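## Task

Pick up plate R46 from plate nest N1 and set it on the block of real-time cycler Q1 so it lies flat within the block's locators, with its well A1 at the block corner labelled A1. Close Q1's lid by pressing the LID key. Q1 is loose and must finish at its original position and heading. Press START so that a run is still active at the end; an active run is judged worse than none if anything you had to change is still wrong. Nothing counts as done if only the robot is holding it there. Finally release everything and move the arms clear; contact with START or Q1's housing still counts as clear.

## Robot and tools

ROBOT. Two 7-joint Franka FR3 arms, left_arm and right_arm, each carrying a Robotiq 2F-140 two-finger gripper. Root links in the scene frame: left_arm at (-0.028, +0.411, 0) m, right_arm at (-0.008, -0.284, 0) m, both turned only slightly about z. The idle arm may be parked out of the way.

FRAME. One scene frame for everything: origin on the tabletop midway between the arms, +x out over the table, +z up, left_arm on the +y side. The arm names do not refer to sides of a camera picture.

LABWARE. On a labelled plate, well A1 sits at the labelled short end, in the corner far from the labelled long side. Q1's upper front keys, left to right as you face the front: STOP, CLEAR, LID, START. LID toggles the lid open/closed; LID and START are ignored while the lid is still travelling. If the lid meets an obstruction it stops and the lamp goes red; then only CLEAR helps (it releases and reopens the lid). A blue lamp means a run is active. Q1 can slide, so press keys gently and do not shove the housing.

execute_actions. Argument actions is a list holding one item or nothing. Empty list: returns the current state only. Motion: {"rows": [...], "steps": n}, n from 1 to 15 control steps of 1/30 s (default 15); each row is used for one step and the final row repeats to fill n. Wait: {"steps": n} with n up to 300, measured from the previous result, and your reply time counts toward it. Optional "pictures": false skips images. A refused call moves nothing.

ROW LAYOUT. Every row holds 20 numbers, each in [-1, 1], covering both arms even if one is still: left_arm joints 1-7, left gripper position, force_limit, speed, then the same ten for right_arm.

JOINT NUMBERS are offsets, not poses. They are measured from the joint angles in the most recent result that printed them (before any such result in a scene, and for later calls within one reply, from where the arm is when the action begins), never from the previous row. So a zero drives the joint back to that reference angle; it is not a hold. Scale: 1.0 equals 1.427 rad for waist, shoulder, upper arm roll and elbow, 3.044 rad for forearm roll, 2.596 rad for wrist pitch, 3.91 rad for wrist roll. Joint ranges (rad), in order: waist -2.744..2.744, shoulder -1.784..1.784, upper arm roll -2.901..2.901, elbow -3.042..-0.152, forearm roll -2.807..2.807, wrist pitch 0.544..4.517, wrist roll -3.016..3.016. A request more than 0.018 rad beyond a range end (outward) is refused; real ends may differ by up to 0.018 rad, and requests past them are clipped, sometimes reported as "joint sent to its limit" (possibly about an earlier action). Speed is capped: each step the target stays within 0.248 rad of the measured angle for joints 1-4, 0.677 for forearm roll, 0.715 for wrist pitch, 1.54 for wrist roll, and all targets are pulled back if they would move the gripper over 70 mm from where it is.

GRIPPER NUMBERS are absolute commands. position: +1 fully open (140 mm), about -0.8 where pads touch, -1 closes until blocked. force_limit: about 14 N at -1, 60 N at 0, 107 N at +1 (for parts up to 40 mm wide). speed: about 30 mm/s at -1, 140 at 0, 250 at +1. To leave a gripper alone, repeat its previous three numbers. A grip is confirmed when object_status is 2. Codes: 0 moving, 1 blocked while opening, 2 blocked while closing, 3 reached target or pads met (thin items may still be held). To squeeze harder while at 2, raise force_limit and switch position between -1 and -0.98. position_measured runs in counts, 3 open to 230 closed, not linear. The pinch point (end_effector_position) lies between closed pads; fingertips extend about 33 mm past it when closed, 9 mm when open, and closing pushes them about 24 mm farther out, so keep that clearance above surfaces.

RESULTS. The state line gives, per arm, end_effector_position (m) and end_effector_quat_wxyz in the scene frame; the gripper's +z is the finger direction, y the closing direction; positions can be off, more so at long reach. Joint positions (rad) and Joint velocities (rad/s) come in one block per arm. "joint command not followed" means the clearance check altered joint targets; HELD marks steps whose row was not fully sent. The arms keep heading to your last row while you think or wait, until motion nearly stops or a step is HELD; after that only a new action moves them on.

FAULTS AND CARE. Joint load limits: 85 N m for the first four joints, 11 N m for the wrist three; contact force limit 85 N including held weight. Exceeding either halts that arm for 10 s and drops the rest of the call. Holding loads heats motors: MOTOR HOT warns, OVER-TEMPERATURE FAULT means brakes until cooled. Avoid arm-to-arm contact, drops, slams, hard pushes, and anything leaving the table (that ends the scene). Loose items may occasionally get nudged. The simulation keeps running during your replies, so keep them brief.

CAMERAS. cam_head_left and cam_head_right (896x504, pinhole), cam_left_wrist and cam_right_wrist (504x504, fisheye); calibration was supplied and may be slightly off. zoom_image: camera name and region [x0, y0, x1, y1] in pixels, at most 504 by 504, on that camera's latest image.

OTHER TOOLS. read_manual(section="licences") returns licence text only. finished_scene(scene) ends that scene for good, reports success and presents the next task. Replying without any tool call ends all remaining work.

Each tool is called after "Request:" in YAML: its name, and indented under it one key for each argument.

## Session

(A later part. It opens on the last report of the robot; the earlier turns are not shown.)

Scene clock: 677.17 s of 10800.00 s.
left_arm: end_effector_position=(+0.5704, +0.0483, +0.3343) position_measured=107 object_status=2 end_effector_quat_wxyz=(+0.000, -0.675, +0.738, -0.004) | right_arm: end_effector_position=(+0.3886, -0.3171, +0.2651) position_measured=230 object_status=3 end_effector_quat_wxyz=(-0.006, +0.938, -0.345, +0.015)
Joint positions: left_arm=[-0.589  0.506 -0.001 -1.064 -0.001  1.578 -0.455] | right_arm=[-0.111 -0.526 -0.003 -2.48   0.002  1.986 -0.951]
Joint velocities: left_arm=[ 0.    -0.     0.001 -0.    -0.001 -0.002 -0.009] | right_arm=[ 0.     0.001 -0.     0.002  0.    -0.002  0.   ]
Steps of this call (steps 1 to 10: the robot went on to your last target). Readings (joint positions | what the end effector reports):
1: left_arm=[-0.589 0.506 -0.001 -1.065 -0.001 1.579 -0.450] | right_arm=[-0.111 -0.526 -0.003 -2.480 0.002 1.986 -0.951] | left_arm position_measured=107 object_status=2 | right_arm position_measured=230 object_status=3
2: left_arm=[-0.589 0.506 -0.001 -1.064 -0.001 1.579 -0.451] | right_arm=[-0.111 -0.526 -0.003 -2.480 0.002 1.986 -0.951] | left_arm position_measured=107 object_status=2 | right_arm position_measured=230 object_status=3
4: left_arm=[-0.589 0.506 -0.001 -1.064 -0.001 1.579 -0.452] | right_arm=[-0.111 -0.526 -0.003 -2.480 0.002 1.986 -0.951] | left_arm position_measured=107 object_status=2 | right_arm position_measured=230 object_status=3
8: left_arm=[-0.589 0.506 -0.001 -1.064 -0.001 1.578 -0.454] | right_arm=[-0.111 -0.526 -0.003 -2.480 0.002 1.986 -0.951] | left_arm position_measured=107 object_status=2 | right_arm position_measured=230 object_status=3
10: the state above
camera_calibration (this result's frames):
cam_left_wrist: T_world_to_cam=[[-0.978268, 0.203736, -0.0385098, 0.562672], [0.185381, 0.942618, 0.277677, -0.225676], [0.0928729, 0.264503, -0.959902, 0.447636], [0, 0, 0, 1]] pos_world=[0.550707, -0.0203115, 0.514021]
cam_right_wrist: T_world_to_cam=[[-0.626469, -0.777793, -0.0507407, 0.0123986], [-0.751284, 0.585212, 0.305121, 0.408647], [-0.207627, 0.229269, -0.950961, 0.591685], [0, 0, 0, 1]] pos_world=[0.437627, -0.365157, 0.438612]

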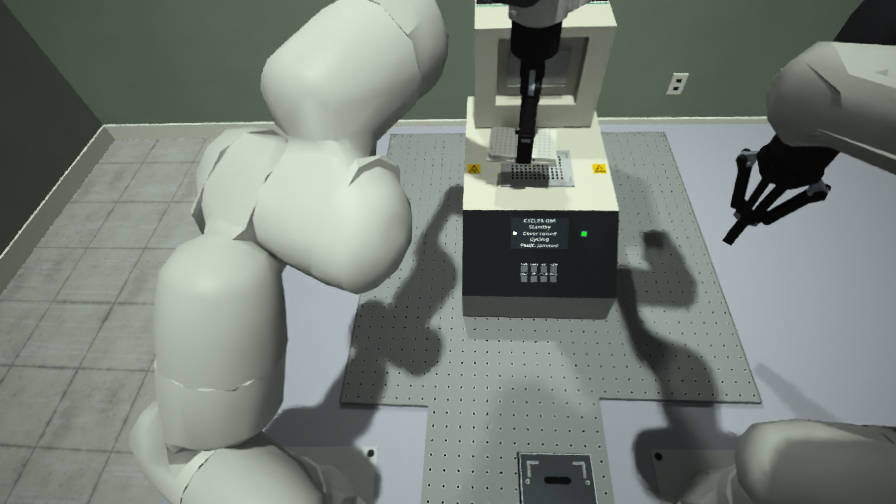

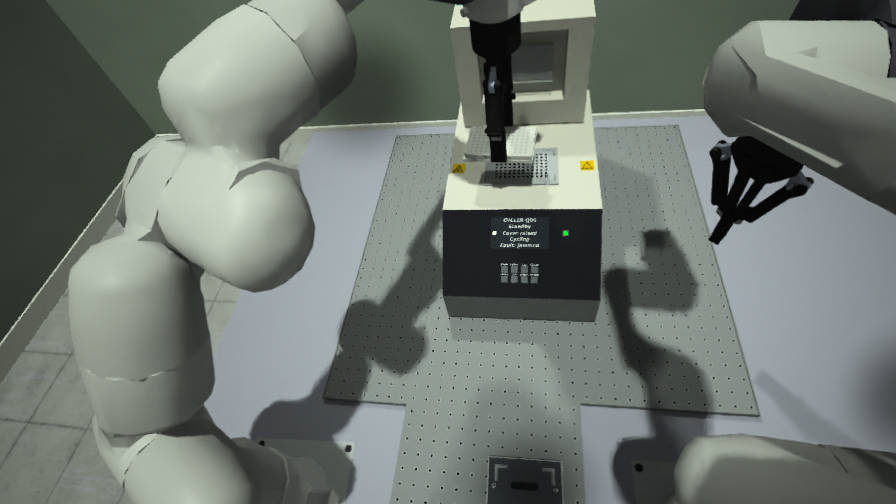

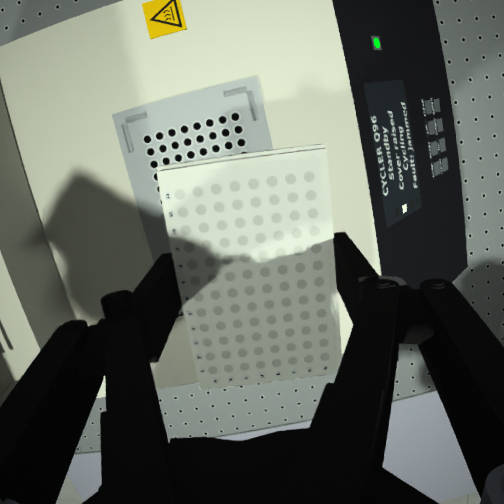

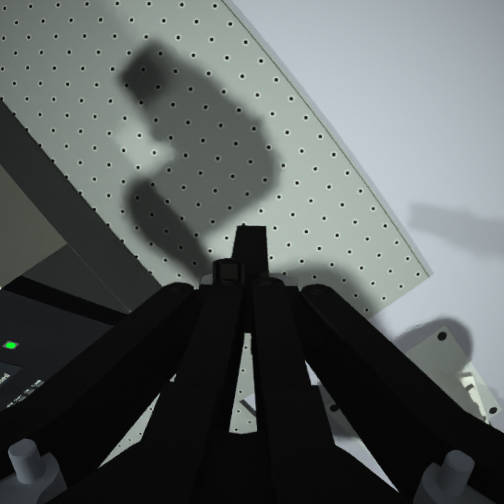

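Request:
execute_actions:
  actions:
    - {"rows":[ [-0.0002,0.0021,0,0.0021,0,-0.001,-0.0144,-1,-0.4,-0.6, 0,0,0,0,0,-0.002,0,-1,-1,0], [-0.0009,0.0078,0,0.0082,0,-0.002,-0.0288,-1,-0.4,-0.6, 0,0,0,0,0,-0.004,0,-1,-1,0], [-0.0018,0.0168,0,0.0175,0,-0.003,-0.0432,-1,-0.4,-0.6, 0,0,0,0,0,-0.006,0,-1,-1,0], [-0.0031,0.0283,0,0.0295,0,-0.004,-0.0432,-1,-0.4,-0.6, 0,0,0,0,0,-0.008,0,-1,-1,0], [-0.0046,0.0419,0,0.0436,0,-0.005,-0.0432,-1,-0.4,-0.6, 0,0,0,0,0,-0.010,0,-1,-1,0], [-0.0062,0.0568,0,0.0592,0,-0.006,-0.0432,-1,-0.4,-0.6, 0,0,0,0,0,-0.012,0,-1,-1,0], [-0.0079,0.0727,0,0.0758,0,-0.007,-0.0432,-1,-0.4,-0.6, 0,0,0,0,0,-0.013,0,-1,-1,0], [-0.0097,0.0888,0,0.0925,0,-0.008,-0.0432,-1,-0.4,-0.6, 0,0,0,0,0,-0.013,0,-1,-1,0], [-0.0114,0.1047,0,0.1091,0,-0.008,-0.0432,-1,-0.4,-0.6, 0,0,0,0,0,-0.013,0,-1,-1,0], [-0.0130,0.1196,0,0.1247,0,-0.008,-0.0432,-1,-0.4,-0.6, 0,0,0,0,0,-0.013,0,-1,-1,0], [-0.0145,0.1332,0,0.1388,0,-0.008,-0.0432,-1,-0.4,-0.6, 0,0,0,0,0,-0.013,0,-1,-1,0], [-0.0158,0.1447,0,0.1508,0,-0.008,-0.0317,-1,-0.4,-0.6, 0,0,0,0,0,-0.013,0,-1,-1,0], [-0.0167,0.1537,0,0.1601,0,-0.008,-0.0298,-1,-0.4,-0.6, 0,0,0,0,0,-0.013,0,-1,-1,0], [-0.0174,0.1594,0,0.1662,0,-0.008,-0.0298,-1,-0.4,-0.6, 0,0,0,0,0,-0.013,0,-1,-1,0], [-0.0176,0.1615,0,0.1683,0,-0.008,-0.0298,-1,-0.4,-0.6, 0,0,0,0,0,-0.013,0,-1,-1,0] ],"steps":15}
  pictures: false

Request:
execute_actions:
  actions:
    - {"steps":10}

Scene clock: 781.80 s of 10800.00 s.
left_arm: end_effector_position=(+0.5966, +0.0136, +0.2810) position_measured=107 object_status=2 end_effector_quat_wxyz=(+0.001, +0.707, -0.707, -0.002) | right_arm: end_effector_position=(+0.3803, -0.3164, +0.2626) position_measured=230 object_status=3 end_effector_quat_wxyz=(-0.002, +0.938, -0.345, +0.002)
Joint positions: left_arm=[-0.611  0.719 -0.001 -0.85  -0.001  1.564 -0.567] | right_arm=[-0.111 -0.526 -0.003 -2.48   0.002  1.96  -0.951]
Joint velocities: left_arm=[-0.044  0.355 -0.001  0.248 -0.    -0.018 -0.003] | right_arm=[-0.     0.001 -0.001  0.001  0.    -0.018 -0.   ]
Steps of this call (steps 1 to 15: the robot went on to your last target; steps 16 to 90: nothing new was sent; then 101.13 s passed at rest; steps 91 to 105: all 15 steps of this action). Readings (joint positions | what the end effector reports):
91: left_arm=[-0.589 0.507 -0.001 -1.063 -0.001 1.577 -0.463] | right_arm=[-0.111 -0.526 -0.003 -2.480 0.002 1.986 -0.951] | left_arm position_measured=107 object_status=2 | right_arm position_measured=230 object_status=3
92: left_arm=[-0.589 0.509 -0.001 -1.060 -0.001 1.577 -0.473] | right_arm=[-0.111 -0.526 -0.003 -2.480 0.002 1.985 -0.951] | left_arm position_measured=107 object_status=2 | right_arm position_measured=230 object_status=3
94: left_arm=[-0.590 0.521 -0.001 -1.043 -0.001 1.576 -0.501] | right_arm=[-0.111 -0.526 -0.003 -2.480 0.002 1.981 -0.951] | left_arm position_measured=107 object_status=2 | right_arm position_measured=230 object_status=3
98: left_arm=[-0.595 0.582 -0.001 -0.973 -0.001 1.570 -0.543] | right_arm=[-0.111 -0.526 -0.003 -2.480 0.002 1.969 -0.951] | left_arm position_measured=107 object_status=2 | right_arm position_measured=230 object_status=3
105: the state above

Scene clock: 782.13 s of 10800.00 s.
left_arm: end_effector_position=(+0.5989, +0.0101, +0.2773) position_measured=107 object_status=2 end_effector_quat_wxyz=(+0.001, +0.707, -0.707, -0.001) | right_arm: end_effector_position=(+0.3795, -0.3163, +0.2624) position_measured=230 object_status=3 end_effector_quat_wxyz=(-0.002, +0.938, -0.345, +0.001)
Joint positions: left_arm=[-0.613  0.739 -0.001 -0.826 -0.001  1.561 -0.567] | right_arm=[-0.111 -0.526 -0.003 -2.48   0.002  1.957 -0.951]
Joint velocities: left_arm=[-0.001 -0.012  0.001  0.014  0.    -0.001 -0.001] | right_arm=[ 0.    -0.001 -0.001 -0.     0.001 -0.003 -0.001]
Steps of this call (steps 1 to 10: the robot went on to your last target). Readings (joint positions | what the end effector reports):
1: left_arm=[-0.612 0.729 -0.001 -0.843 -0.001 1.563 -0.567] | right_arm=[-0.111 -0.526 -0.003 -2.480 0.002 1.959 -0.951] | left_arm position_measured=107 object_status=2 | right_arm position_measured=230 object_status=3
2: left_arm=[-0.613 0.735 -0.001 -0.839 -0.001 1.562 -0.567] | right_arm=[-0.111 -0.526 -0.003 -2.480 0.002 1.959 -0.951] | left_arm position_measured=107 object_status=2 | right_arm position_measured=230 object_status=3
4: left_arm=[-0.613 0.741 -0.001 -0.834 -0.001 1.561 -0.567] | right_arm=[-0.111 -0.526 -0.003 -2.480 0.002 1.958 -0.951] | left_arm position_measured=107 object_status=2 | right_arm position_measured=230 object_status=3
8: left_arm=[-0.613 0.740 -0.001 -0.827 -0.001 1.561 -0.567] | right_arm=[-0.111 -0.526 -0.003 -2.480 0.002 1.957 -0.951] | left_arm position_measured=107 object_status=2 | right_arm position_measured=230 object_status=3
10: the state above
camera_calibration (this result's frames):
cam_left_wrist: T_world_to_cam=[[-0.992761, 0.116813, -0.0279337, 0.602701], [0.104311, 0.95385, 0.281584, -0.131832], [0.0595372, 0.276631, -0.95913, 0.41999], [0, 0, 0, 1]] pos_world=[0.587085, -0.0608374, 0.456782]
cam_right_wrist: T_world_to_cam=[[-0.627625, -0.777747, -0.0346028, 0.00337863], [-0.742225, 0.584364, 0.328055, 0.392434], [-0.234923, 0.231578, -0.944025, 0.596307], [0, 0, 0, 1]] pos_world=[0.433481, -0.364789, 0.434306]

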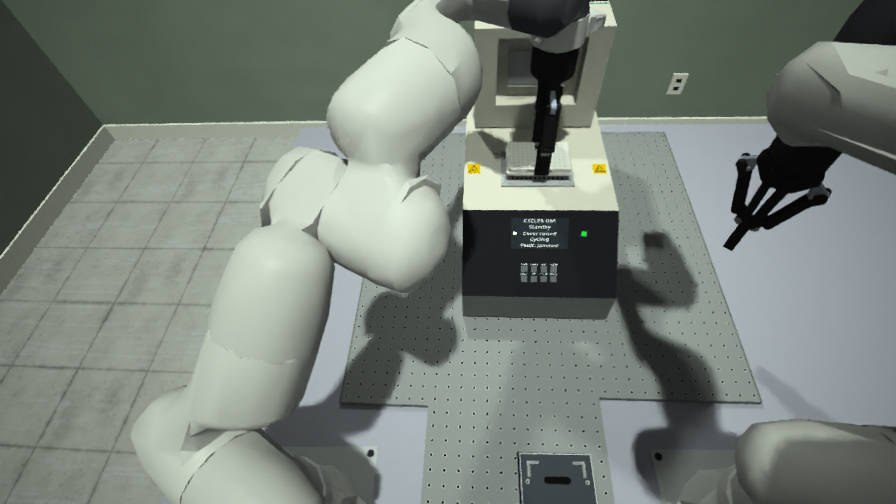

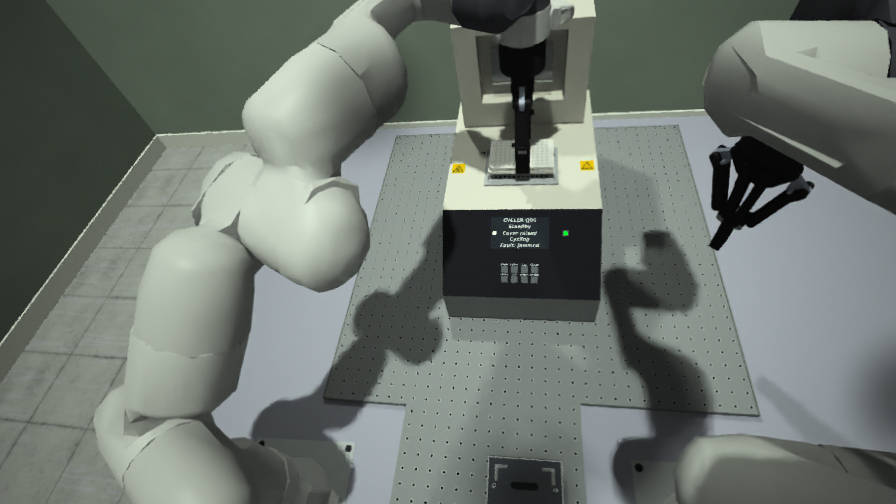

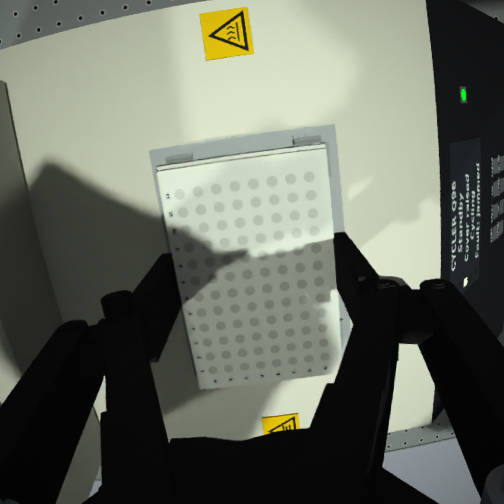

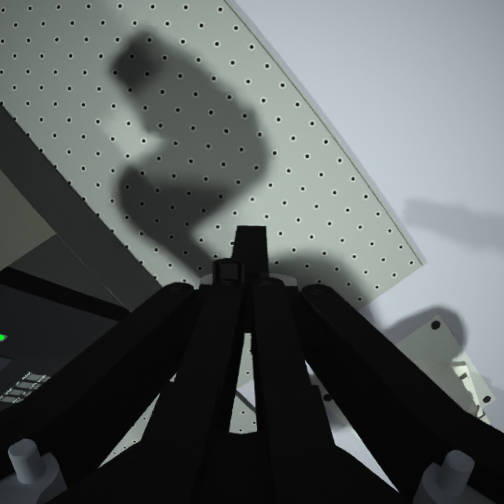

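Request:
zoom_image:
  camera: "cam_left_wrist"
  region: [140, 110, 260, 210]

Request:
zoom_image:
  camera: "cam_left_wrist"
  region: [250, 110, 370, 210]

Region (140, 110, 260, 210) of cam_left_wrist's 504x504 image, scaled by 4.200, with more detail than that image has.

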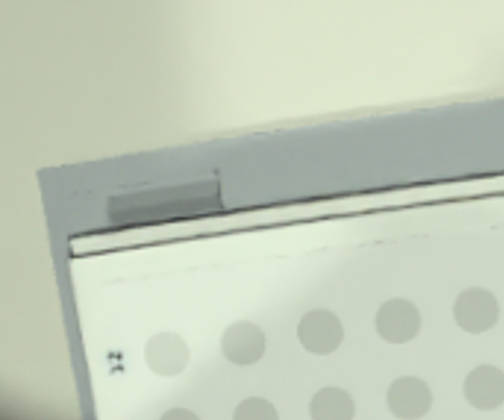

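Region (250, 110, 370, 210) of cam_left_wrist's 504x504 image, scaled by 4.200, with more detail than that image has.

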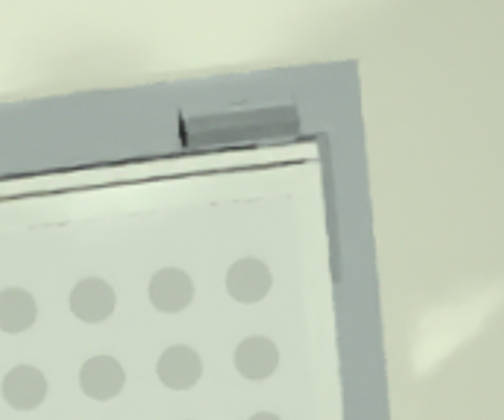

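Request:
execute_actions:
  actions:
    - {"rows":[ [-0.0008,-0.0017,0,-0.0008,0,0.0025,-0.0013,-1,-0.4,-0.6, 0,0,0,0,0,0,0,-1,-1,0], [-0.0010,-0.0024,0,-0.0031,0,0.0050,-0.0018,-1,-0.4,-0.6, 0,0,0,0,0,0,0,-1,-1,0], [-0.0013,-0.0036,0,-0.0065,0,0.0075,-0.0018,-1,-0.4,-0.6, 0,0,0,0,0,0,0,-1,-1,0], [-0.0013,-0.0051,0,-0.0109,0,0.0098,-0.0018,-1,-0.4,-0.6, 0,0,0,0,0,0,0,-1,-1,0], [-0.0013,-0.0068,0,-0.0159,0,0.0120,-0.0018,-1,-0.4,-0.6, 0,0,0,0,0,0,0,-1,-1,0], [-0.0013,-0.0087,0,-0.0213,0,0.0142,-0.0018,-1,-0.4,-0.6, 0,0,0,0,0,0,0,-1,-1,0], [-0.0013,-0.0105,0,-0.0269,0,0.0161,-0.0018,-1,-0.4,-0.6, 0,0,0,0,0,0,0,-1,-1,0], [-0.0013,-0.0124,0,-0.0323,0,0.0179,-0.0018,-1,-0.4,-0.6, 0,0,0,0,0,0,0,-1,-1,0], [-0.0013,-0.0141,0,-0.0373,0,0.0193,-0.0018,-1,-0.4,-0.6, 0,0,0,0,0,0,0,-1,-1,0], [-0.0013,-0.0156,0,-0.0417,0,0.0202,-0.0018,-1,-0.4,-0.6, 0,0,0,0,0,0,0,-1,-1,0], [-0.0013,-0.0168,0,-0.0451,0,0.0205,-0.0018,-1,-0.4,-0.6, 0,0,0,0,0,0,0,-1,-1,0], [-0.0013,-0.0175,0,-0.0474,0,0.0203,-0.0018,-1,-0.4,-0.6, 0,0,0,0,0,0,0,-1,-1,0], [-0.0013,-0.0178,0,-0.0482,0,0.0196,-0.0018,-1,-0.4,-0.6, 0,0,0,0,0,0,0,-1,-1,0] ],"steps":15}
  pictures: false

Request:
execute_actions:
  actions:
    - {"steps":8}

Scene clock: 902.40 s of 10800.00 s.
left_arm: end_effector_position=(+0.5978, +0.0106, +0.2662) position_measured=107 object_status=2 end_effector_quat_wxyz=(+0.001, +0.708, -0.707, -0.002) | right_arm: end_effector_position=(+0.3793, -0.3163, +0.2624) position_measured=230 object_status=3 end_effector_quat_wxyz=(-0.002, +0.938, -0.345, +0.001)
Joint positions: left_arm=[-0.614  0.718 -0.001 -0.89  -0.001  1.602 -0.57 ] | right_arm=[-0.111 -0.526 -0.003 -2.48   0.002  1.957 -0.951]
Joint velocities: left_arm=[-0.001 -0.008 -0.    -0.046 -0.001  0.031 -0.003] | right_arm=[ 0.     0.    -0.    -0.001 -0.001 -0.     0.001]
Steps of this call (steps 1 to 30: the robot went on to your last target; steps 31 to 90: nothing new was sent; then 116.77 s passed at rest; steps 91 to 105: all 15 steps of this action). Readings (joint positions | what the end effector reports):
91: left_arm=[-0.613 0.738 -0.001 -0.825 -0.001 1.561 -0.568] | right_arm=[-0.111 -0.526 -0.003 -2.480 0.002 1.957 -0.951] | left_arm position_measured=107 object_status=2 | right_arm position_measured=230 object_status=3
92: left_arm=[-0.613 0.738 -0.001 -0.826 -0.001 1.563 -0.568] | right_arm=[-0.111 -0.526 -0.003 -2.480 0.002 1.957 -0.951] | left_arm position_measured=107 object_status=2 | right_arm position_measured=230 object_status=3
94: left_arm=[-0.613 0.736 -0.001 -0.832 -0.001 1.568 -0.568] | right_arm=[-0.111 -0.526 -0.003 -2.480 0.002 1.957 -0.951] | left_arm position_measured=107 object_status=2 | right_arm position_measured=230 object_status=3
98: left_arm=[-0.614 0.727 -0.001 -0.855 -0.001 1.584 -0.569] | right_arm=[-0.111 -0.526 -0.003 -2.480 0.002 1.957 -0.951] | left_arm position_measured=107 object_status=2 | right_arm position_measured=230 object_status=3
105: the state above

Scene clock: 902.67 s of 10800.00 s.
left_arm: end_effector_position=(+0.5985, +0.0102, +0.2665) position_measured=107 object_status=2 end_effector_quat_wxyz=(+0.001, +0.708, -0.706, -0.001) | right_arm: end_effector_position=(+0.3793, -0.3163, +0.2624) position_measured=230 object_status=3 end_effector_quat_wxyz=(-0.002, +0.938, -0.345, +0.001)
Joint positions: left_arm=[-0.614  0.716 -0.001 -0.893 -0.001  1.607 -0.57 ] | right_arm=[-0.111 -0.526 -0.003 -2.48   0.002  1.957 -0.951]
Joint velocities: left_arm=[ 0.001 -0.006 -0.001  0.    -0.     0.008 -0.003] | right_arm=[ 0.001 -0.001  0.     0.001  0.     0.    -0.001]
Steps of this call (steps 1 to 8: the robot went on to your last target). Readings (joint positions | what the end effector reports):
1: left_arm=[-0.614 0.717 -0.001 -0.891 -0.001 1.603 -0.570] | right_arm=[-0.111 -0.526 -0.003 -2.480 0.002 1.957 -0.951] | left_arm position_measured=107 object_status=2 | right_arm position_measured=230 object_status=3
2: left_arm=[-0.614 0.717 -0.001 -0.892 -0.001 1.604 -0.570] | right_arm=[-0.111 -0.526 -0.003 -2.480 0.002 1.957 -0.951] | left_arm position_measured=107 object_status=2 | right_arm position_measured=230 object_status=3
4: left_arm=[-0.614 0.717 -0.001 -0.893 -0.001 1.605 -0.570] | right_arm=[-0.111 -0.526 -0.003 -2.480 0.002 1.957 -0.951] | left_arm position_measured=107 object_status=2 | right_arm position_measured=230 object_status=3
8: the state above
camera_calibration (this result's frames):
cam_left_wrist: T_world_to_cam=[[-0.993042, 0.114131, -0.0290278, 0.602471], [0.101462, 0.954302, 0.281093, -0.126952], [0.0597828, 0.276191, -0.959242, 0.409558], [0, 0, 0, 1]] pos_world=[0.586675, -0.0607272, 0.446039]
cam_right_wrist: T_world_to_cam=[[-0.62764, -0.777746, -0.034337, 0.00322874], [-0.742071, 0.58435, 0.32843, 0.392167], [-0.23537, 0.231616, -0.943904, 0.596379], [0, 0, 0, 1]] pos_world=[0.433412, -0.364782, 0.434236]

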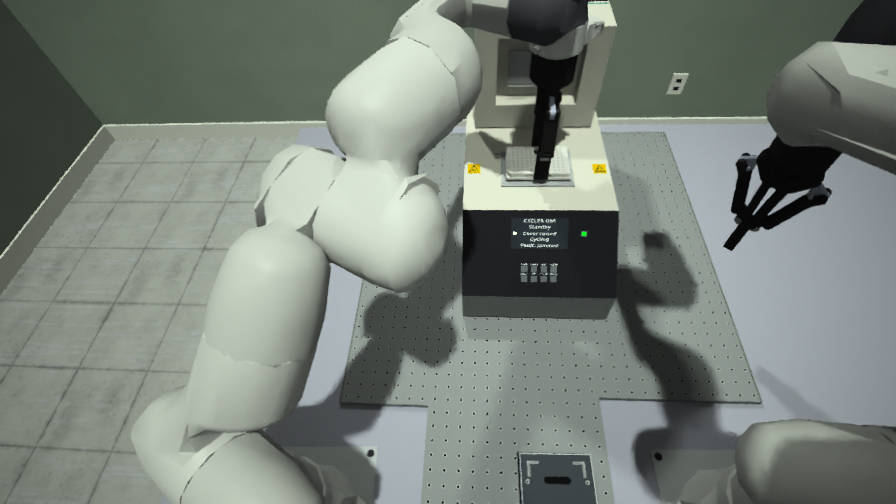

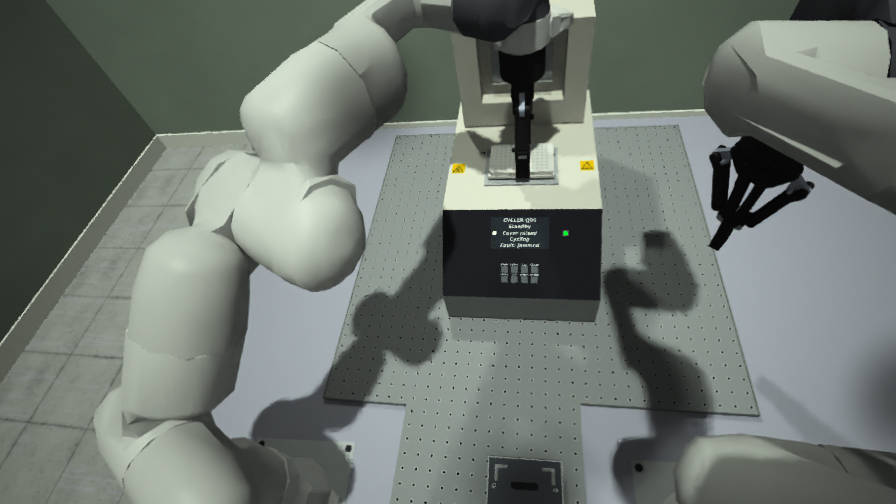

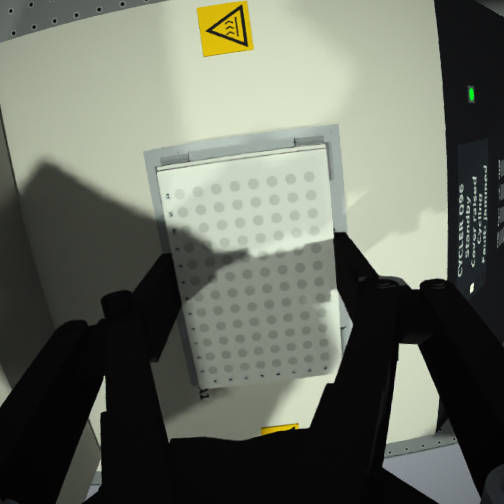

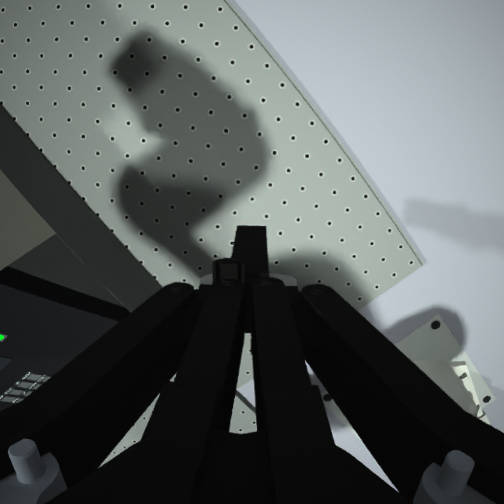

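Request:
zoom_image:
  camera: "cam_left_wrist"
  region: [135, 115, 235, 215]

Request:
zoom_image:
  camera: "cam_left_wrist"
  region: [265, 110, 365, 210]

Region (135, 115, 235, 215) of cam_left_wrist's 504x504 image, scaled by 5.040, with more detail than that image has.

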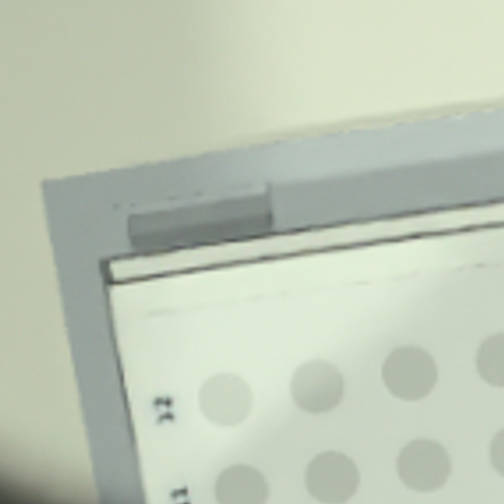

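Region (265, 110, 365, 210) of cam_left_wrist's 504x504 image, scaled by 5.040, with more detail than that image has.

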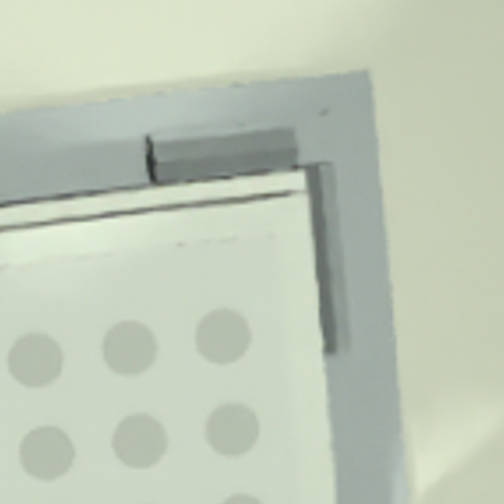

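Request:
execute_actions:
  actions:
    - {"rows":[ [-0.0007,-0.0018,0,-0.0017,0,0.0030,-0.0008,-1,-0.4,-0.6, 0,0,0,0,0,0,0,-1,-1,0], [-0.0007,-0.0021,0,-0.0028,0,0.0042,-0.0008,-1,-0.4,-0.6, 0,0,0,0,0,0,0,-1,-1,0], [-0.0007,-0.0026,0,-0.0046,0,0.0055,-0.0008,-1,-0.4,-0.6, 0,0,0,0,0,0,0,-1,-1,0], [-0.0007,-0.0032,0,-0.0067,0,0.0068,-0.0008,-1,-0.4,-0.6, 0,0,0,0,0,0,0,-1,-1,0], [-0.0007,-0.0038,0,-0.0092,0,0.0080,-0.0008,-1,-0.4,-0.6, 0,0,0,0,0,0,0,-1,-1,0], [-0.0007,-0.0046,0,-0.0118,0,0.0091,-0.0008,-1,-0.4,-0.6, 0,0,0,0,0,0,0,-1,-1,0], [-0.0007,-0.0053,0,-0.0143,0,0.0101,-0.0008,-1,-0.4,-0.6, 0,0,0,0,0,0,0,-1,-1,0], [-0.0007,-0.0059,0,-0.0168,0,0.0108,-0.0008,-1,-0.4,-0.6, 0,0,0,0,0,0,0,-1,-1,0], [-0.0007,-0.0065,0,-0.0189,0,0.0112,-0.0008,-1,-0.4,-0.6, 0,0,0,0,0,0,0,-1,-1,0], [-0.0007,-0.0070,0,-0.0207,0,0.0113,-0.0008,-1,-0.4,-0.6, 0,0,0,0,0,0,0,-1,-1,0], [-0.0007,-0.0073,0,-0.0218,0,0.0110,-0.0008,-1,-0.4,-0.6, 0,0,0,0,0,0,0,-1,-1,0], [-0.0007,-0.0074,0,-0.0222,0,0.0105,-0.0008,-1,-0.4,-0.6, 0,0,0,0,0,0,0,-1,-1,0], [-0.0007,-0.0074,0,-0.0222,0,0.0102,-0.0008,-1,-0.4,-0.6, 0,0,0,0,0,0,0,-1,-1,0] ],"steps":15}
  pictures: false

Request:
execute_actions:
  actions:
    - {"steps":5}

Scene clock: 991.33 s of 10800.00 s.
left_arm: end_effector_position=(+0.5984, +0.0099, +0.2622) position_measured=107 object_status=2 end_effector_quat_wxyz=(+0.001, +0.708, -0.706, +0.000) | right_arm: end_effector_position=(+0.3793, -0.3163, +0.2624) position_measured=230 object_status=3 end_effector_quat_wxyz=(-0.002, +0.938, -0.345, +0.001)
Joint positions: left_arm=[-0.614  0.706 -0.001 -0.921 -0.001  1.627 -0.57 ] | right_arm=[-0.111 -0.526 -0.003 -2.48   0.002  1.957 -0.951]
Joint velocities: left_arm=[ 0.    -0.003 -0.    -0.014 -0.     0.01   0.001] | right_arm=[-0.001  0.    -0.     0.    -0.001 -0.001 -0.001]
Steps of this call (steps 1 to 15: the robot went on to your last target; steps 16 to 90: nothing new was sent; then 85.17 s passed at rest; steps 91 to 105: all 15 steps of this action). Readings (joint positions | what the end effector reports):
91: left_arm=[-0.614 0.715 -0.001 -0.893 -0.001 1.608 -0.570] | right_arm=[-0.111 -0.526 -0.003 -2.480 0.002 1.957 -0.951] | left_arm position_measured=107 object_status=2 | right_arm position_measured=230 object_status=3
92: left_arm=[-0.614 0.715 -0.001 -0.894 -0.001 1.609 -0.570] | right_arm=[-0.111 -0.526 -0.003 -2.480 0.002 1.957 -0.951] | left_arm position_measured=107 object_status=2 | right_arm position_measured=230 object_status=3
94: left_arm=[-0.614 0.714 -0.001 -0.897 -0.001 1.612 -0.570] | right_arm=[-0.111 -0.526 -0.003 -2.480 0.002 1.957 -0.951] | left_arm position_measured=107 object_status=2 | right_arm position_measured=230 object_status=3
98: left_arm=[-0.614 0.711 -0.001 -0.908 -0.001 1.621 -0.570] | right_arm=[-0.111 -0.526 -0.003 -2.480 0.002 1.957 -0.951] | left_arm position_measured=107 object_status=2 | right_arm position_measured=230 object_status=3
105: the state above

Scene clock: 991.50 s of 10800.00 s.
left_arm: end_effector_position=(+0.5984, +0.0099, +0.2622) position_measured=107 object_status=2 end_effector_quat_wxyz=(+0.001, +0.708, -0.706, +0.000) | right_arm: end_effector_position=(+0.3793, -0.3163, +0.2624) position_measured=230 object_status=3 end_effector_quat_wxyz=(-0.002, +0.938, -0.345, +0.001)
Joint positions: left_arm=[-0.614  0.705 -0.001 -0.922 -0.001  1.628 -0.57 ] | right_arm=[-0.111 -0.526 -0.003 -2.48   0.002  1.957 -0.951]
Joint velocities: left_arm=[ 0.    -0.001 -0.001 -0.001 -0.     0.002 -0.001] | right_arm=[ 0.001  0.001  0.    -0.    -0.     0.001  0.   ]
Steps of this call (steps 1 to 5: the robot went on to your last target). Readings (joint positions | what the end effector reports):
1: left_arm=[-0.614 0.706 -0.001 -0.921 -0.001 1.628 -0.570] | right_arm=[-0.111 -0.526 -0.003 -2.480 0.002 1.957 -0.951] | left_arm position_measured=107 object_status=2 | right_arm position_measured=230 object_status=3
2: left_arm=[-0.614 0.706 -0.001 -0.922 -0.001 1.628 -0.570] | right_arm=[-0.111 -0.526 -0.003 -2.480 0.002 1.957 -0.951] | left_arm position_measured=107 object_status=2 | right_arm position_measured=230 object_status=3
4: left_arm=[-0.614 0.705 -0.001 -0.922 -0.001 1.628 -0.570] | right_arm=[-0.111 -0.526 -0.003 -2.480 0.002 1.957 -0.951] | left_arm position_measured=107 object_status=2 | right_arm position_measured=230 object_status=3
5: the state above
camera_calibration (this result's frames):
cam_left_wrist: T_world_to_cam=[[-0.992971, 0.114122, -0.0313653, 0.602914], [0.100878, 0.954689, 0.279986, -0.124849], [0.0618967, 0.274854, -0.959492, 0.404342], [0, 0, 0, 1]] pos_world=[0.586244, -0.0607492, 0.441829]
cam_right_wrist: T_world_to_cam=[[-0.62764, -0.777746, -0.0343369, 0.00322869], [-0.742071, 0.58435, 0.32843, 0.392167], [-0.23537, 0.231616, -0.943904, 0.596379], [0, 0, 0, 1]] pos_world=[0.433412, -0.364782, 0.434236]

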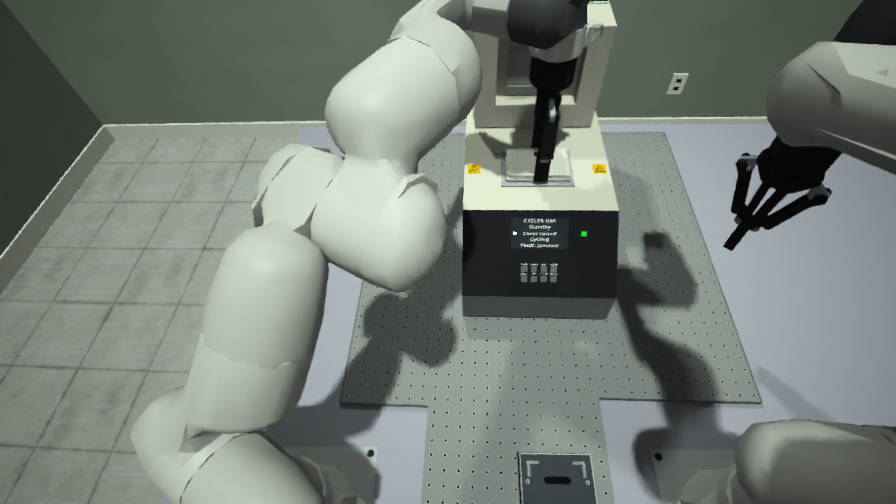

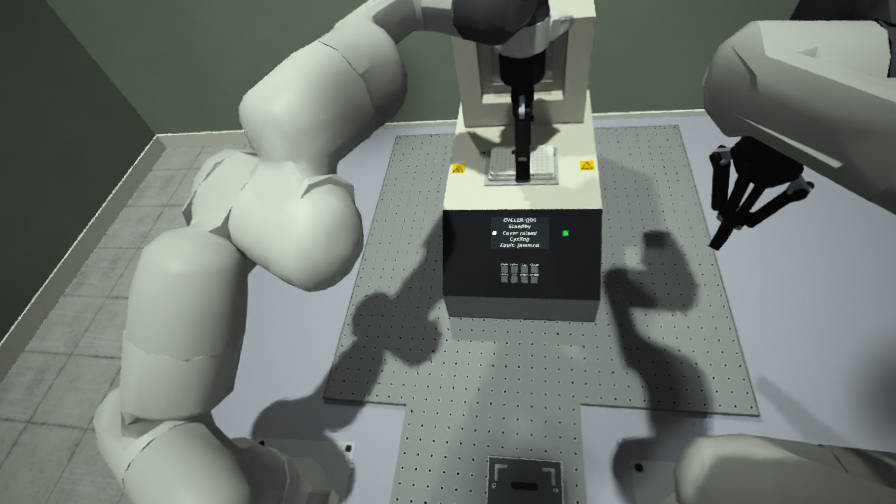

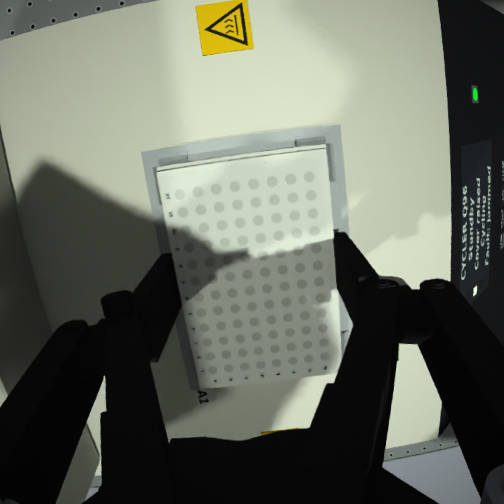

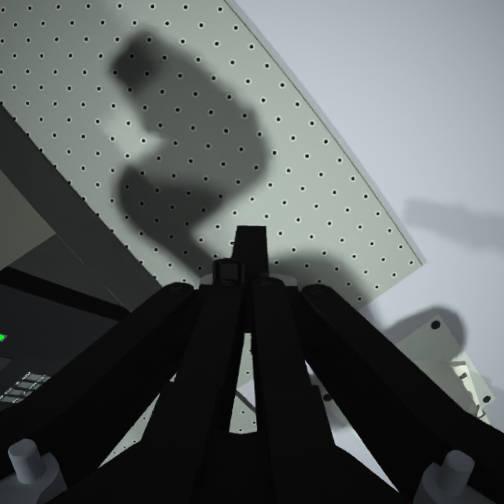

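Request:
zoom_image:
  camera: "cam_left_wrist"
  region: [135, 115, 235, 215]

Request:
zoom_image:
  camera: "cam_left_wrist"
  region: [265, 110, 365, 210]

Request:
zoom_image:
  camera: "cam_head_left"
  region: [490, 135, 590, 200]

Region (135, 115, 235, 215) of cam_left_wrist's 504x504 image, scaled by 5.040, with more detail than that image has.

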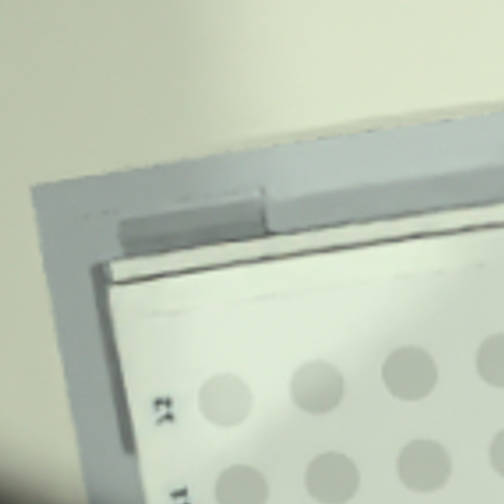

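Region (265, 110, 365, 210) of cam_left_wrist's 504x504 image, scaled by 5.040, with more detail than that image has.

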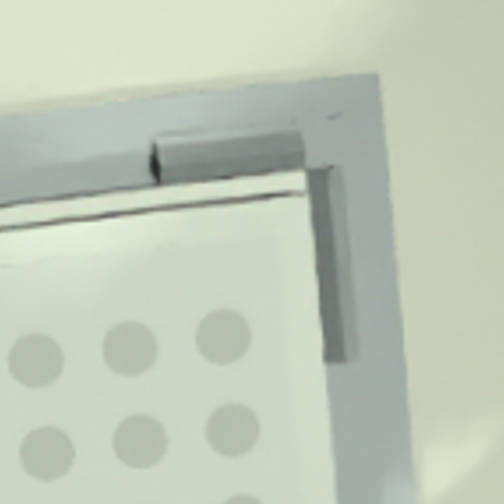

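Region (490, 135, 590, 200) of cam_head_left's 896x504 image, scaled by 5.040, with more detail than that image has; it fills the top 328 rows of this view, and the rest is white.

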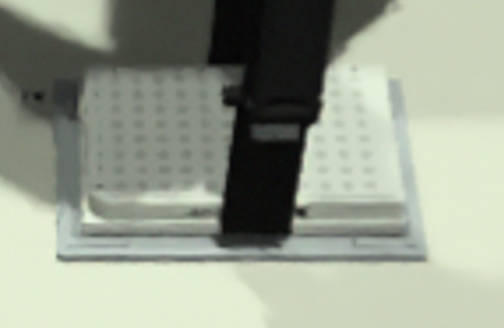

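Request:
execute_actions:
  actions:
    - {"rows":[ [0,0,0,0,0,0,0,0.4,-0.4,-0.2, 0.0005,0,0,0,0,0,0,-1,-1,0], [0,0,0,0,0,0,0,0.4,-0.4,-0.2, 0.002,0,0,0,0,0,0,-1,-1,0], [0,0,0,0,0,0,0,0.4,-0.4,-0.2, 0.005,0,0,0,0,0,0,-1,-1,0], [0,0,0,0,0,0,0,0.4,-0.4,-0.2, 0.010,0,0,0,0,0,0,-1,-1,0], [0,0,0,0,0,0,0,0.4,-0.4,-0.2, 0.017,0,0,0,0,0,0,-1,-1,0], [0,0,0,0,0,0,0,0.4,-0.4,-0.2, 0.026,0,0,0,0,0,0,-1,-1,0], [0,0,0,0,0,0,0,0.4,-0.4,-0.2, 0.037,0,0,0,0,0,0,-1,-1,0], [0,0,0,0,0,-0.001,0,0.4,-0.4,-0.2, 0.050,0,0,0,0,0,0,-1,-1,0] ],"steps":8}
  pictures: false

Request:
execute_actions:
  actions:
    - {"rows":[ [0,-0.0010,0,0,0,-0.002,0,0.4,-0.4,-0.2, 0.040,0,0,0,0,0,0,-1,-1,0], [0,-0.0025,0,0,0,-0.003,0,0.4,-0.4,-0.2, 0.057,0,0,0,0,0,0,-1,-1,0], [0,-0.0045,0,0,0,-0.004,0,0.4,-0.4,-0.2, 0.075,0,0,0,0,0,0,-1,-1,0], [0,-0.0070,0,0,0,-0.005,0,0.4,-0.4,-0.2, 0.094,0,0,0,0,0,0,-1,-1,0], [0,-0.0100,0,0,0,-0.006,0,0.4,-0.4,-0.2, 0.113,0,0,0,0,0,0,-1,-1,0], [0,-0.0133,0,0,0,-0.007,0,0.4,-0.4,-0.2, 0.132,0,0,0,0,0,0,-1,-1,0], [0,-0.0168,0,0,0,-0.007,0,0.4,-0.4,-0.2, 0.150,0,0,0,0,0,0,-1,-1,0], [0,-0.0203,0,0,0,-0.007,0,0.4,-0.4,-0.2, 0.167,0,0,0,0,0,0,-1,-1,0], [0,-0.0236,0,0,0,-0.007,0,0.4,-0.4,-0.2, 0.183,0,0,0,0,0,0,-1,-1,0], [0,-0.0266,0,0,0,-0.007,0,0.4,-0.4,-0.2, 0.197,0,0,0,0,0,0,-1,-1,0], [0,-0.0291,0,0,0,-0.007,0,0.4,-0.4,-0.2, 0.209,0,0,0,0,0,0,-1,-1,0], [0,-0.0310,0,0,0,-0.007,0,0.4,-0.4,-0.2, 0.218,0,0,0,0,0,0,-1,-1,0], [0,-0.0322,0,0,0,-0.007,0,0.4,-0.4,-0.2, 0.224,0,0,0,0,0,0,-1,-1,0], [0,-0.0328,0,0,0,-0.007,0,0.4,-0.4,-0.2, 0.227,0,0,0,0,0,0,-1,-1,0], [0,-0.0330,0,0,0,-0.007,0,0.4,-0.4,-0.2, 0.228,0,0,0,0,0,0,-1,-1,0] ],"steps":15}
  pictures: false

Request:
execute_actions:
  actions:
    - {"steps":4}

Scene clock: 1032.87 s of 10800.00 s.
left_arm: end_effector_position=(+0.5984, +0.0099, +0.2623) position_measured=78 object_status=0 end_effector_quat_wxyz=(+0.001, +0.708, -0.706, +0.001) | right_arm: end_effector_position=(+0.3803, -0.3014, +0.2624) position_measured=230 object_status=3 end_effector_quat_wxyz=(-0.002, +0.945, -0.328, +0.001)
Joint positions: left_arm=[-0.614  0.705 -0.001 -0.922 -0.001  1.628 -0.57 ] | right_arm=[-0.071 -0.526 -0.005 -2.48   0.002  1.957 -0.951]
Joint velocities: left_arm=[ 0.001 -0.001  0.    -0.001 -0.001 -0.001 -0.001] | right_arm=[ 0.385  0.     0.005 -0.     0.    -0.     0.003]
Steps of this call (steps 1 to 15: the robot went on to your last target; steps 16 to 90: nothing new was sent; then 38.10 s passed at rest; steps 91 to 98: all 8 steps of this action). Readings (joint positions | what the end effector reports):
91: left_arm=[-0.614 0.705 -0.001 -0.922 -0.001 1.628 -0.570] | right_arm=[-0.111 -0.526 -0.003 -2.480 0.002 1.957 -0.951] | left_arm position_measured=107 object_status=0 | right_arm position_measured=230 object_status=3
92: left_arm=[-0.614 0.705 -0.001 -0.922 -0.001 1.628 -0.570] | right_arm=[-0.111 -0.526 -0.003 -2.480 0.002 1.957 -0.951] | left_arm position_measured=105 object_status=0 | right_arm position_measured=230 object_status=3
94: left_arm=[-0.614 0.705 -0.001 -0.922 -0.001 1.628 -0.570] | right_arm=[-0.107 -0.526 -0.004 -2.480 0.002 1.957 -0.951] | left_arm position_measured=89 object_status=0 | right_arm position_measured=230 object_status=3
98: the state above

Scene clock: 1033.37 s of 10800.00 s.
left_arm: end_effector_position=(+0.5972, +0.0107, +0.2945) position_measured=78 object_status=3 end_effector_quat_wxyz=(-0.003, +0.708, -0.706, +0.016) | right_arm: end_effector_position=(+0.3670, -0.1818, +0.2624) position_measured=230 object_status=3 end_effector_quat_wxyz=(-0.002, +0.984, -0.177, +0.001)
Joint positions: left_arm=[-0.614  0.66  -0.001 -0.922 -0.001  1.616 -0.57 ] | right_arm=[ 0.238 -0.526 -0.003 -2.48   0.002  1.957 -0.951]
Joint velocities: left_arm=[-0.001 -0.072  0.001  0.009  0.001 -0.004 -0.001] | right_arm=[ 0.218  0.     0.005  0.     0.    -0.     0.   ]
Steps of this call (steps 1 to 15: all 15 steps of this action). Readings (joint positions | what the end effector reports):
1: left_arm=[-0.614 0.705 -0.001 -0.922 -0.001 1.628 -0.570] | right_arm=[-0.055 -0.526 -0.006 -2.480 0.002 1.957 -0.951] | left_arm position_measured=78 object_status=0 | right_arm position_measured=230 object_status=3
2: left_arm=[-0.614 0.705 -0.001 -0.922 -0.001 1.628 -0.570] | right_arm=[-0.036 -0.526 -0.007 -2.480 0.002 1.957 -0.951] | left_arm position_measured=78 object_status=0 | right_arm position_measured=230 object_status=3
4: left_arm=[-0.614 0.704 -0.001 -0.922 -0.001 1.625 -0.570] | right_arm=[0.010 -0.526 -0.007 -2.480 0.002 1.957 -0.951] | left_arm position_measured=78 object_status=0 | right_arm position_measured=230 object_status=3
8: left_arm=[-0.614 0.691 -0.001 -0.923 -0.001 1.619 -0.570] | right_arm=[0.112 -0.526 -0.006 -2.480 0.002 1.957 -0.951] | left_arm position_measured=78 object_status=3 | right_arm position_measured=230 object_status=3
15: the state above

Scene clock: 1033.50 s of 10800.00 s.
left_arm: end_effector_position=(+0.5972, +0.0107, +0.2970) position_measured=78 object_status=3 end_effector_quat_wxyz=(-0.003, +0.708, -0.706, +0.018) | right_arm: end_effector_position=(+0.3657, -0.1773, +0.2624) position_measured=230 object_status=3 end_effector_quat_wxyz=(-0.002, +0.985, -0.171, +0.001)
Joint positions: left_arm=[-0.614  0.657 -0.001 -0.922 -0.001  1.615 -0.57 ] | right_arm=[ 0.25  -0.526 -0.003 -2.48   0.002  1.957 -0.951]
Joint velocities: left_arm=[ 0.001 -0.    -0.    -0.002 -0.    -0.006 -0.001] | right_arm=[ 0.028  0.001 -0.    -0.001 -0.    -0.    -0.   ]
Steps of this call (steps 1 to 4: the robot went on to your last target). Readings (joint positions | what the end effector reports):
1: left_arm=[-0.614 0.658 -0.001 -0.922 -0.001 1.616 -0.570] | right_arm=[0.244 -0.526 -0.003 -2.480 0.002 1.957 -0.951] | left_arm position_measured=78 object_status=3 | right_arm position_measured=230 object_status=3
2: left_arm=[-0.614 0.657 -0.001 -0.922 -0.001 1.616 -0.570] | right_arm=[0.247 -0.526 -0.003 -2.480 0.002 1.957 -0.951] | left_arm position_measured=78 object_status=3 | right_arm position_measured=230 object_status=3
4: the state above
camera_calibration (this result's frames):
cam_left_wrist: T_world_to_cam=[[-0.991553, 0.113254, -0.0632205, 0.611271], [0.0927639, 0.95988, 0.264622, -0.125865], [0.0906536, 0.256522, -0.962278, 0.421399], [0, 0, 0, 1]] pos_world=[0.579582, -0.0565121, 0.477454]
cam_right_wrist: T_world_to_cam=[[-0.311855, -0.949515, -0.0341749, -0.0431802], [-0.900842, 0.284052, 0.328327, 0.30569], [-0.302044, 0.133177, -0.943946, 0.567921], [0, 0, 0, 1]] pos_world=[0.43345, -0.203466, 0.434245]

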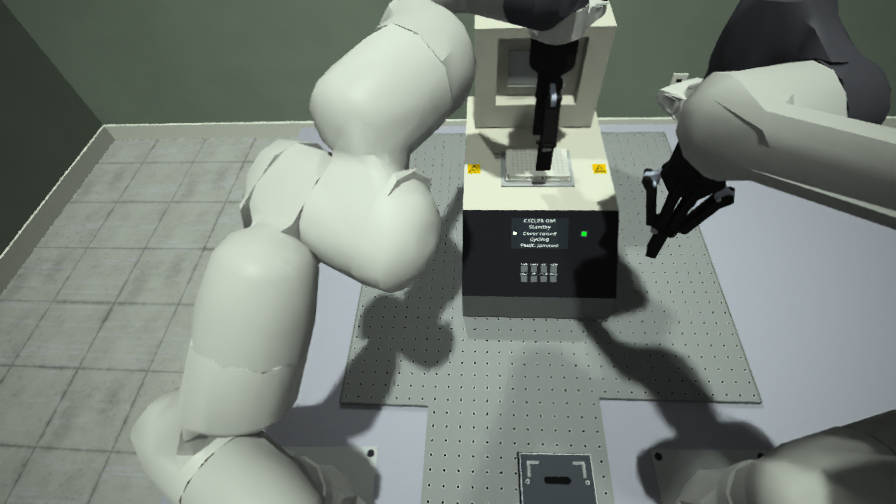

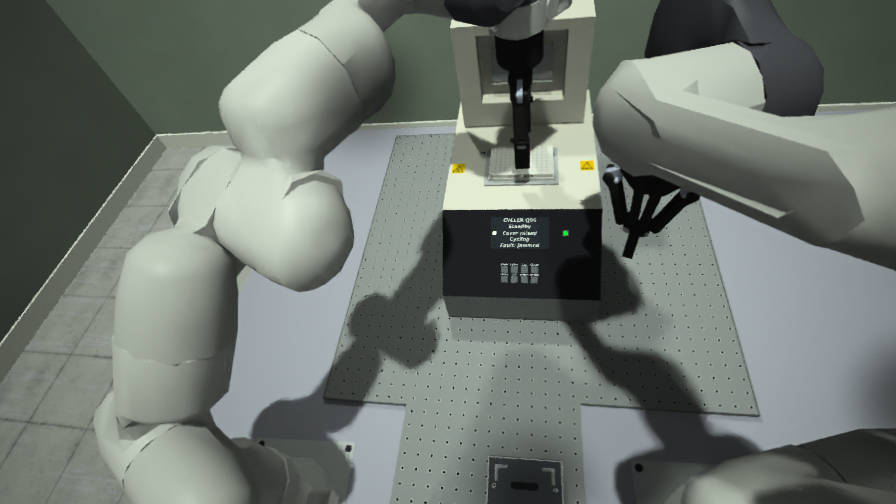

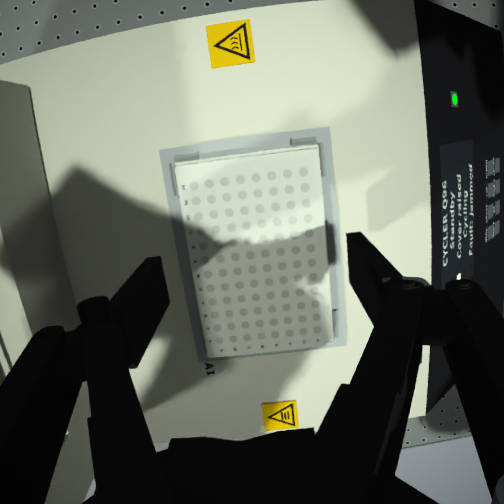

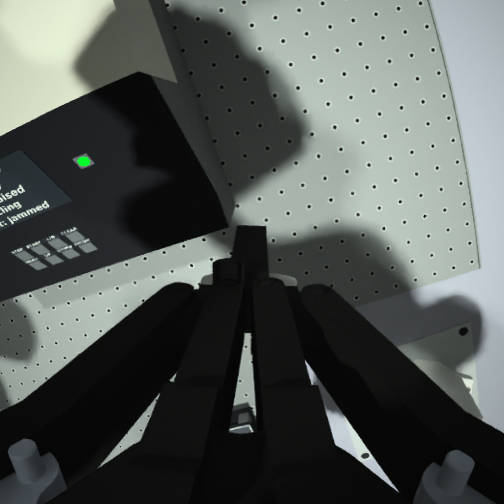

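Request:
zoom_image:
  camera: "cam_left_wrist"
  region: [150, 115, 350, 245]

Request:
zoom_image:
  camera: "cam_left_wrist"
  region: [170, 260, 370, 390]

Request:
zoom_image:
  camera: "cam_head_left"
  region: [490, 135, 590, 200]

Region (150, 115, 350, 245) of cam_left_wrist's 504x504 image, scaled by 2.520, with more detail than that image has; it fills the top 328 rows of this view, and the rest is white.

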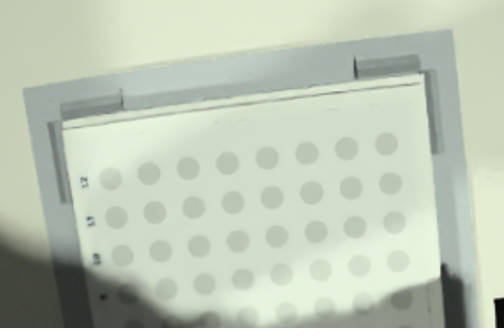

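Region (170, 260, 370, 390) of cam_left_wrist's 504x504 image, scaled by 2.520, with more detail than that image has; it fills the top 328 rows of this view, and the rest is white.

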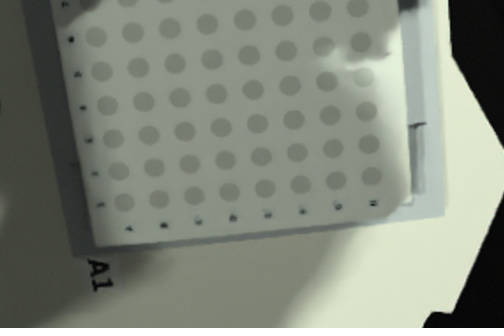

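Region (490, 135, 590, 200) of cam_head_left's 896x504 image, scaled by 5.040, with more detail than that image has; it fills the top 328 rows of this view, and the rest is white.

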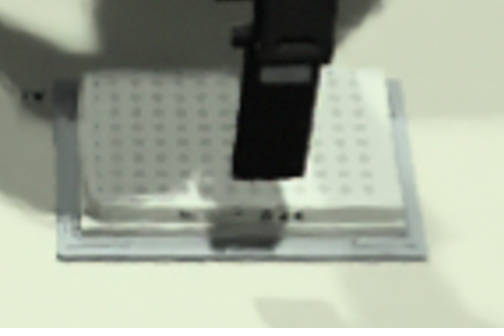

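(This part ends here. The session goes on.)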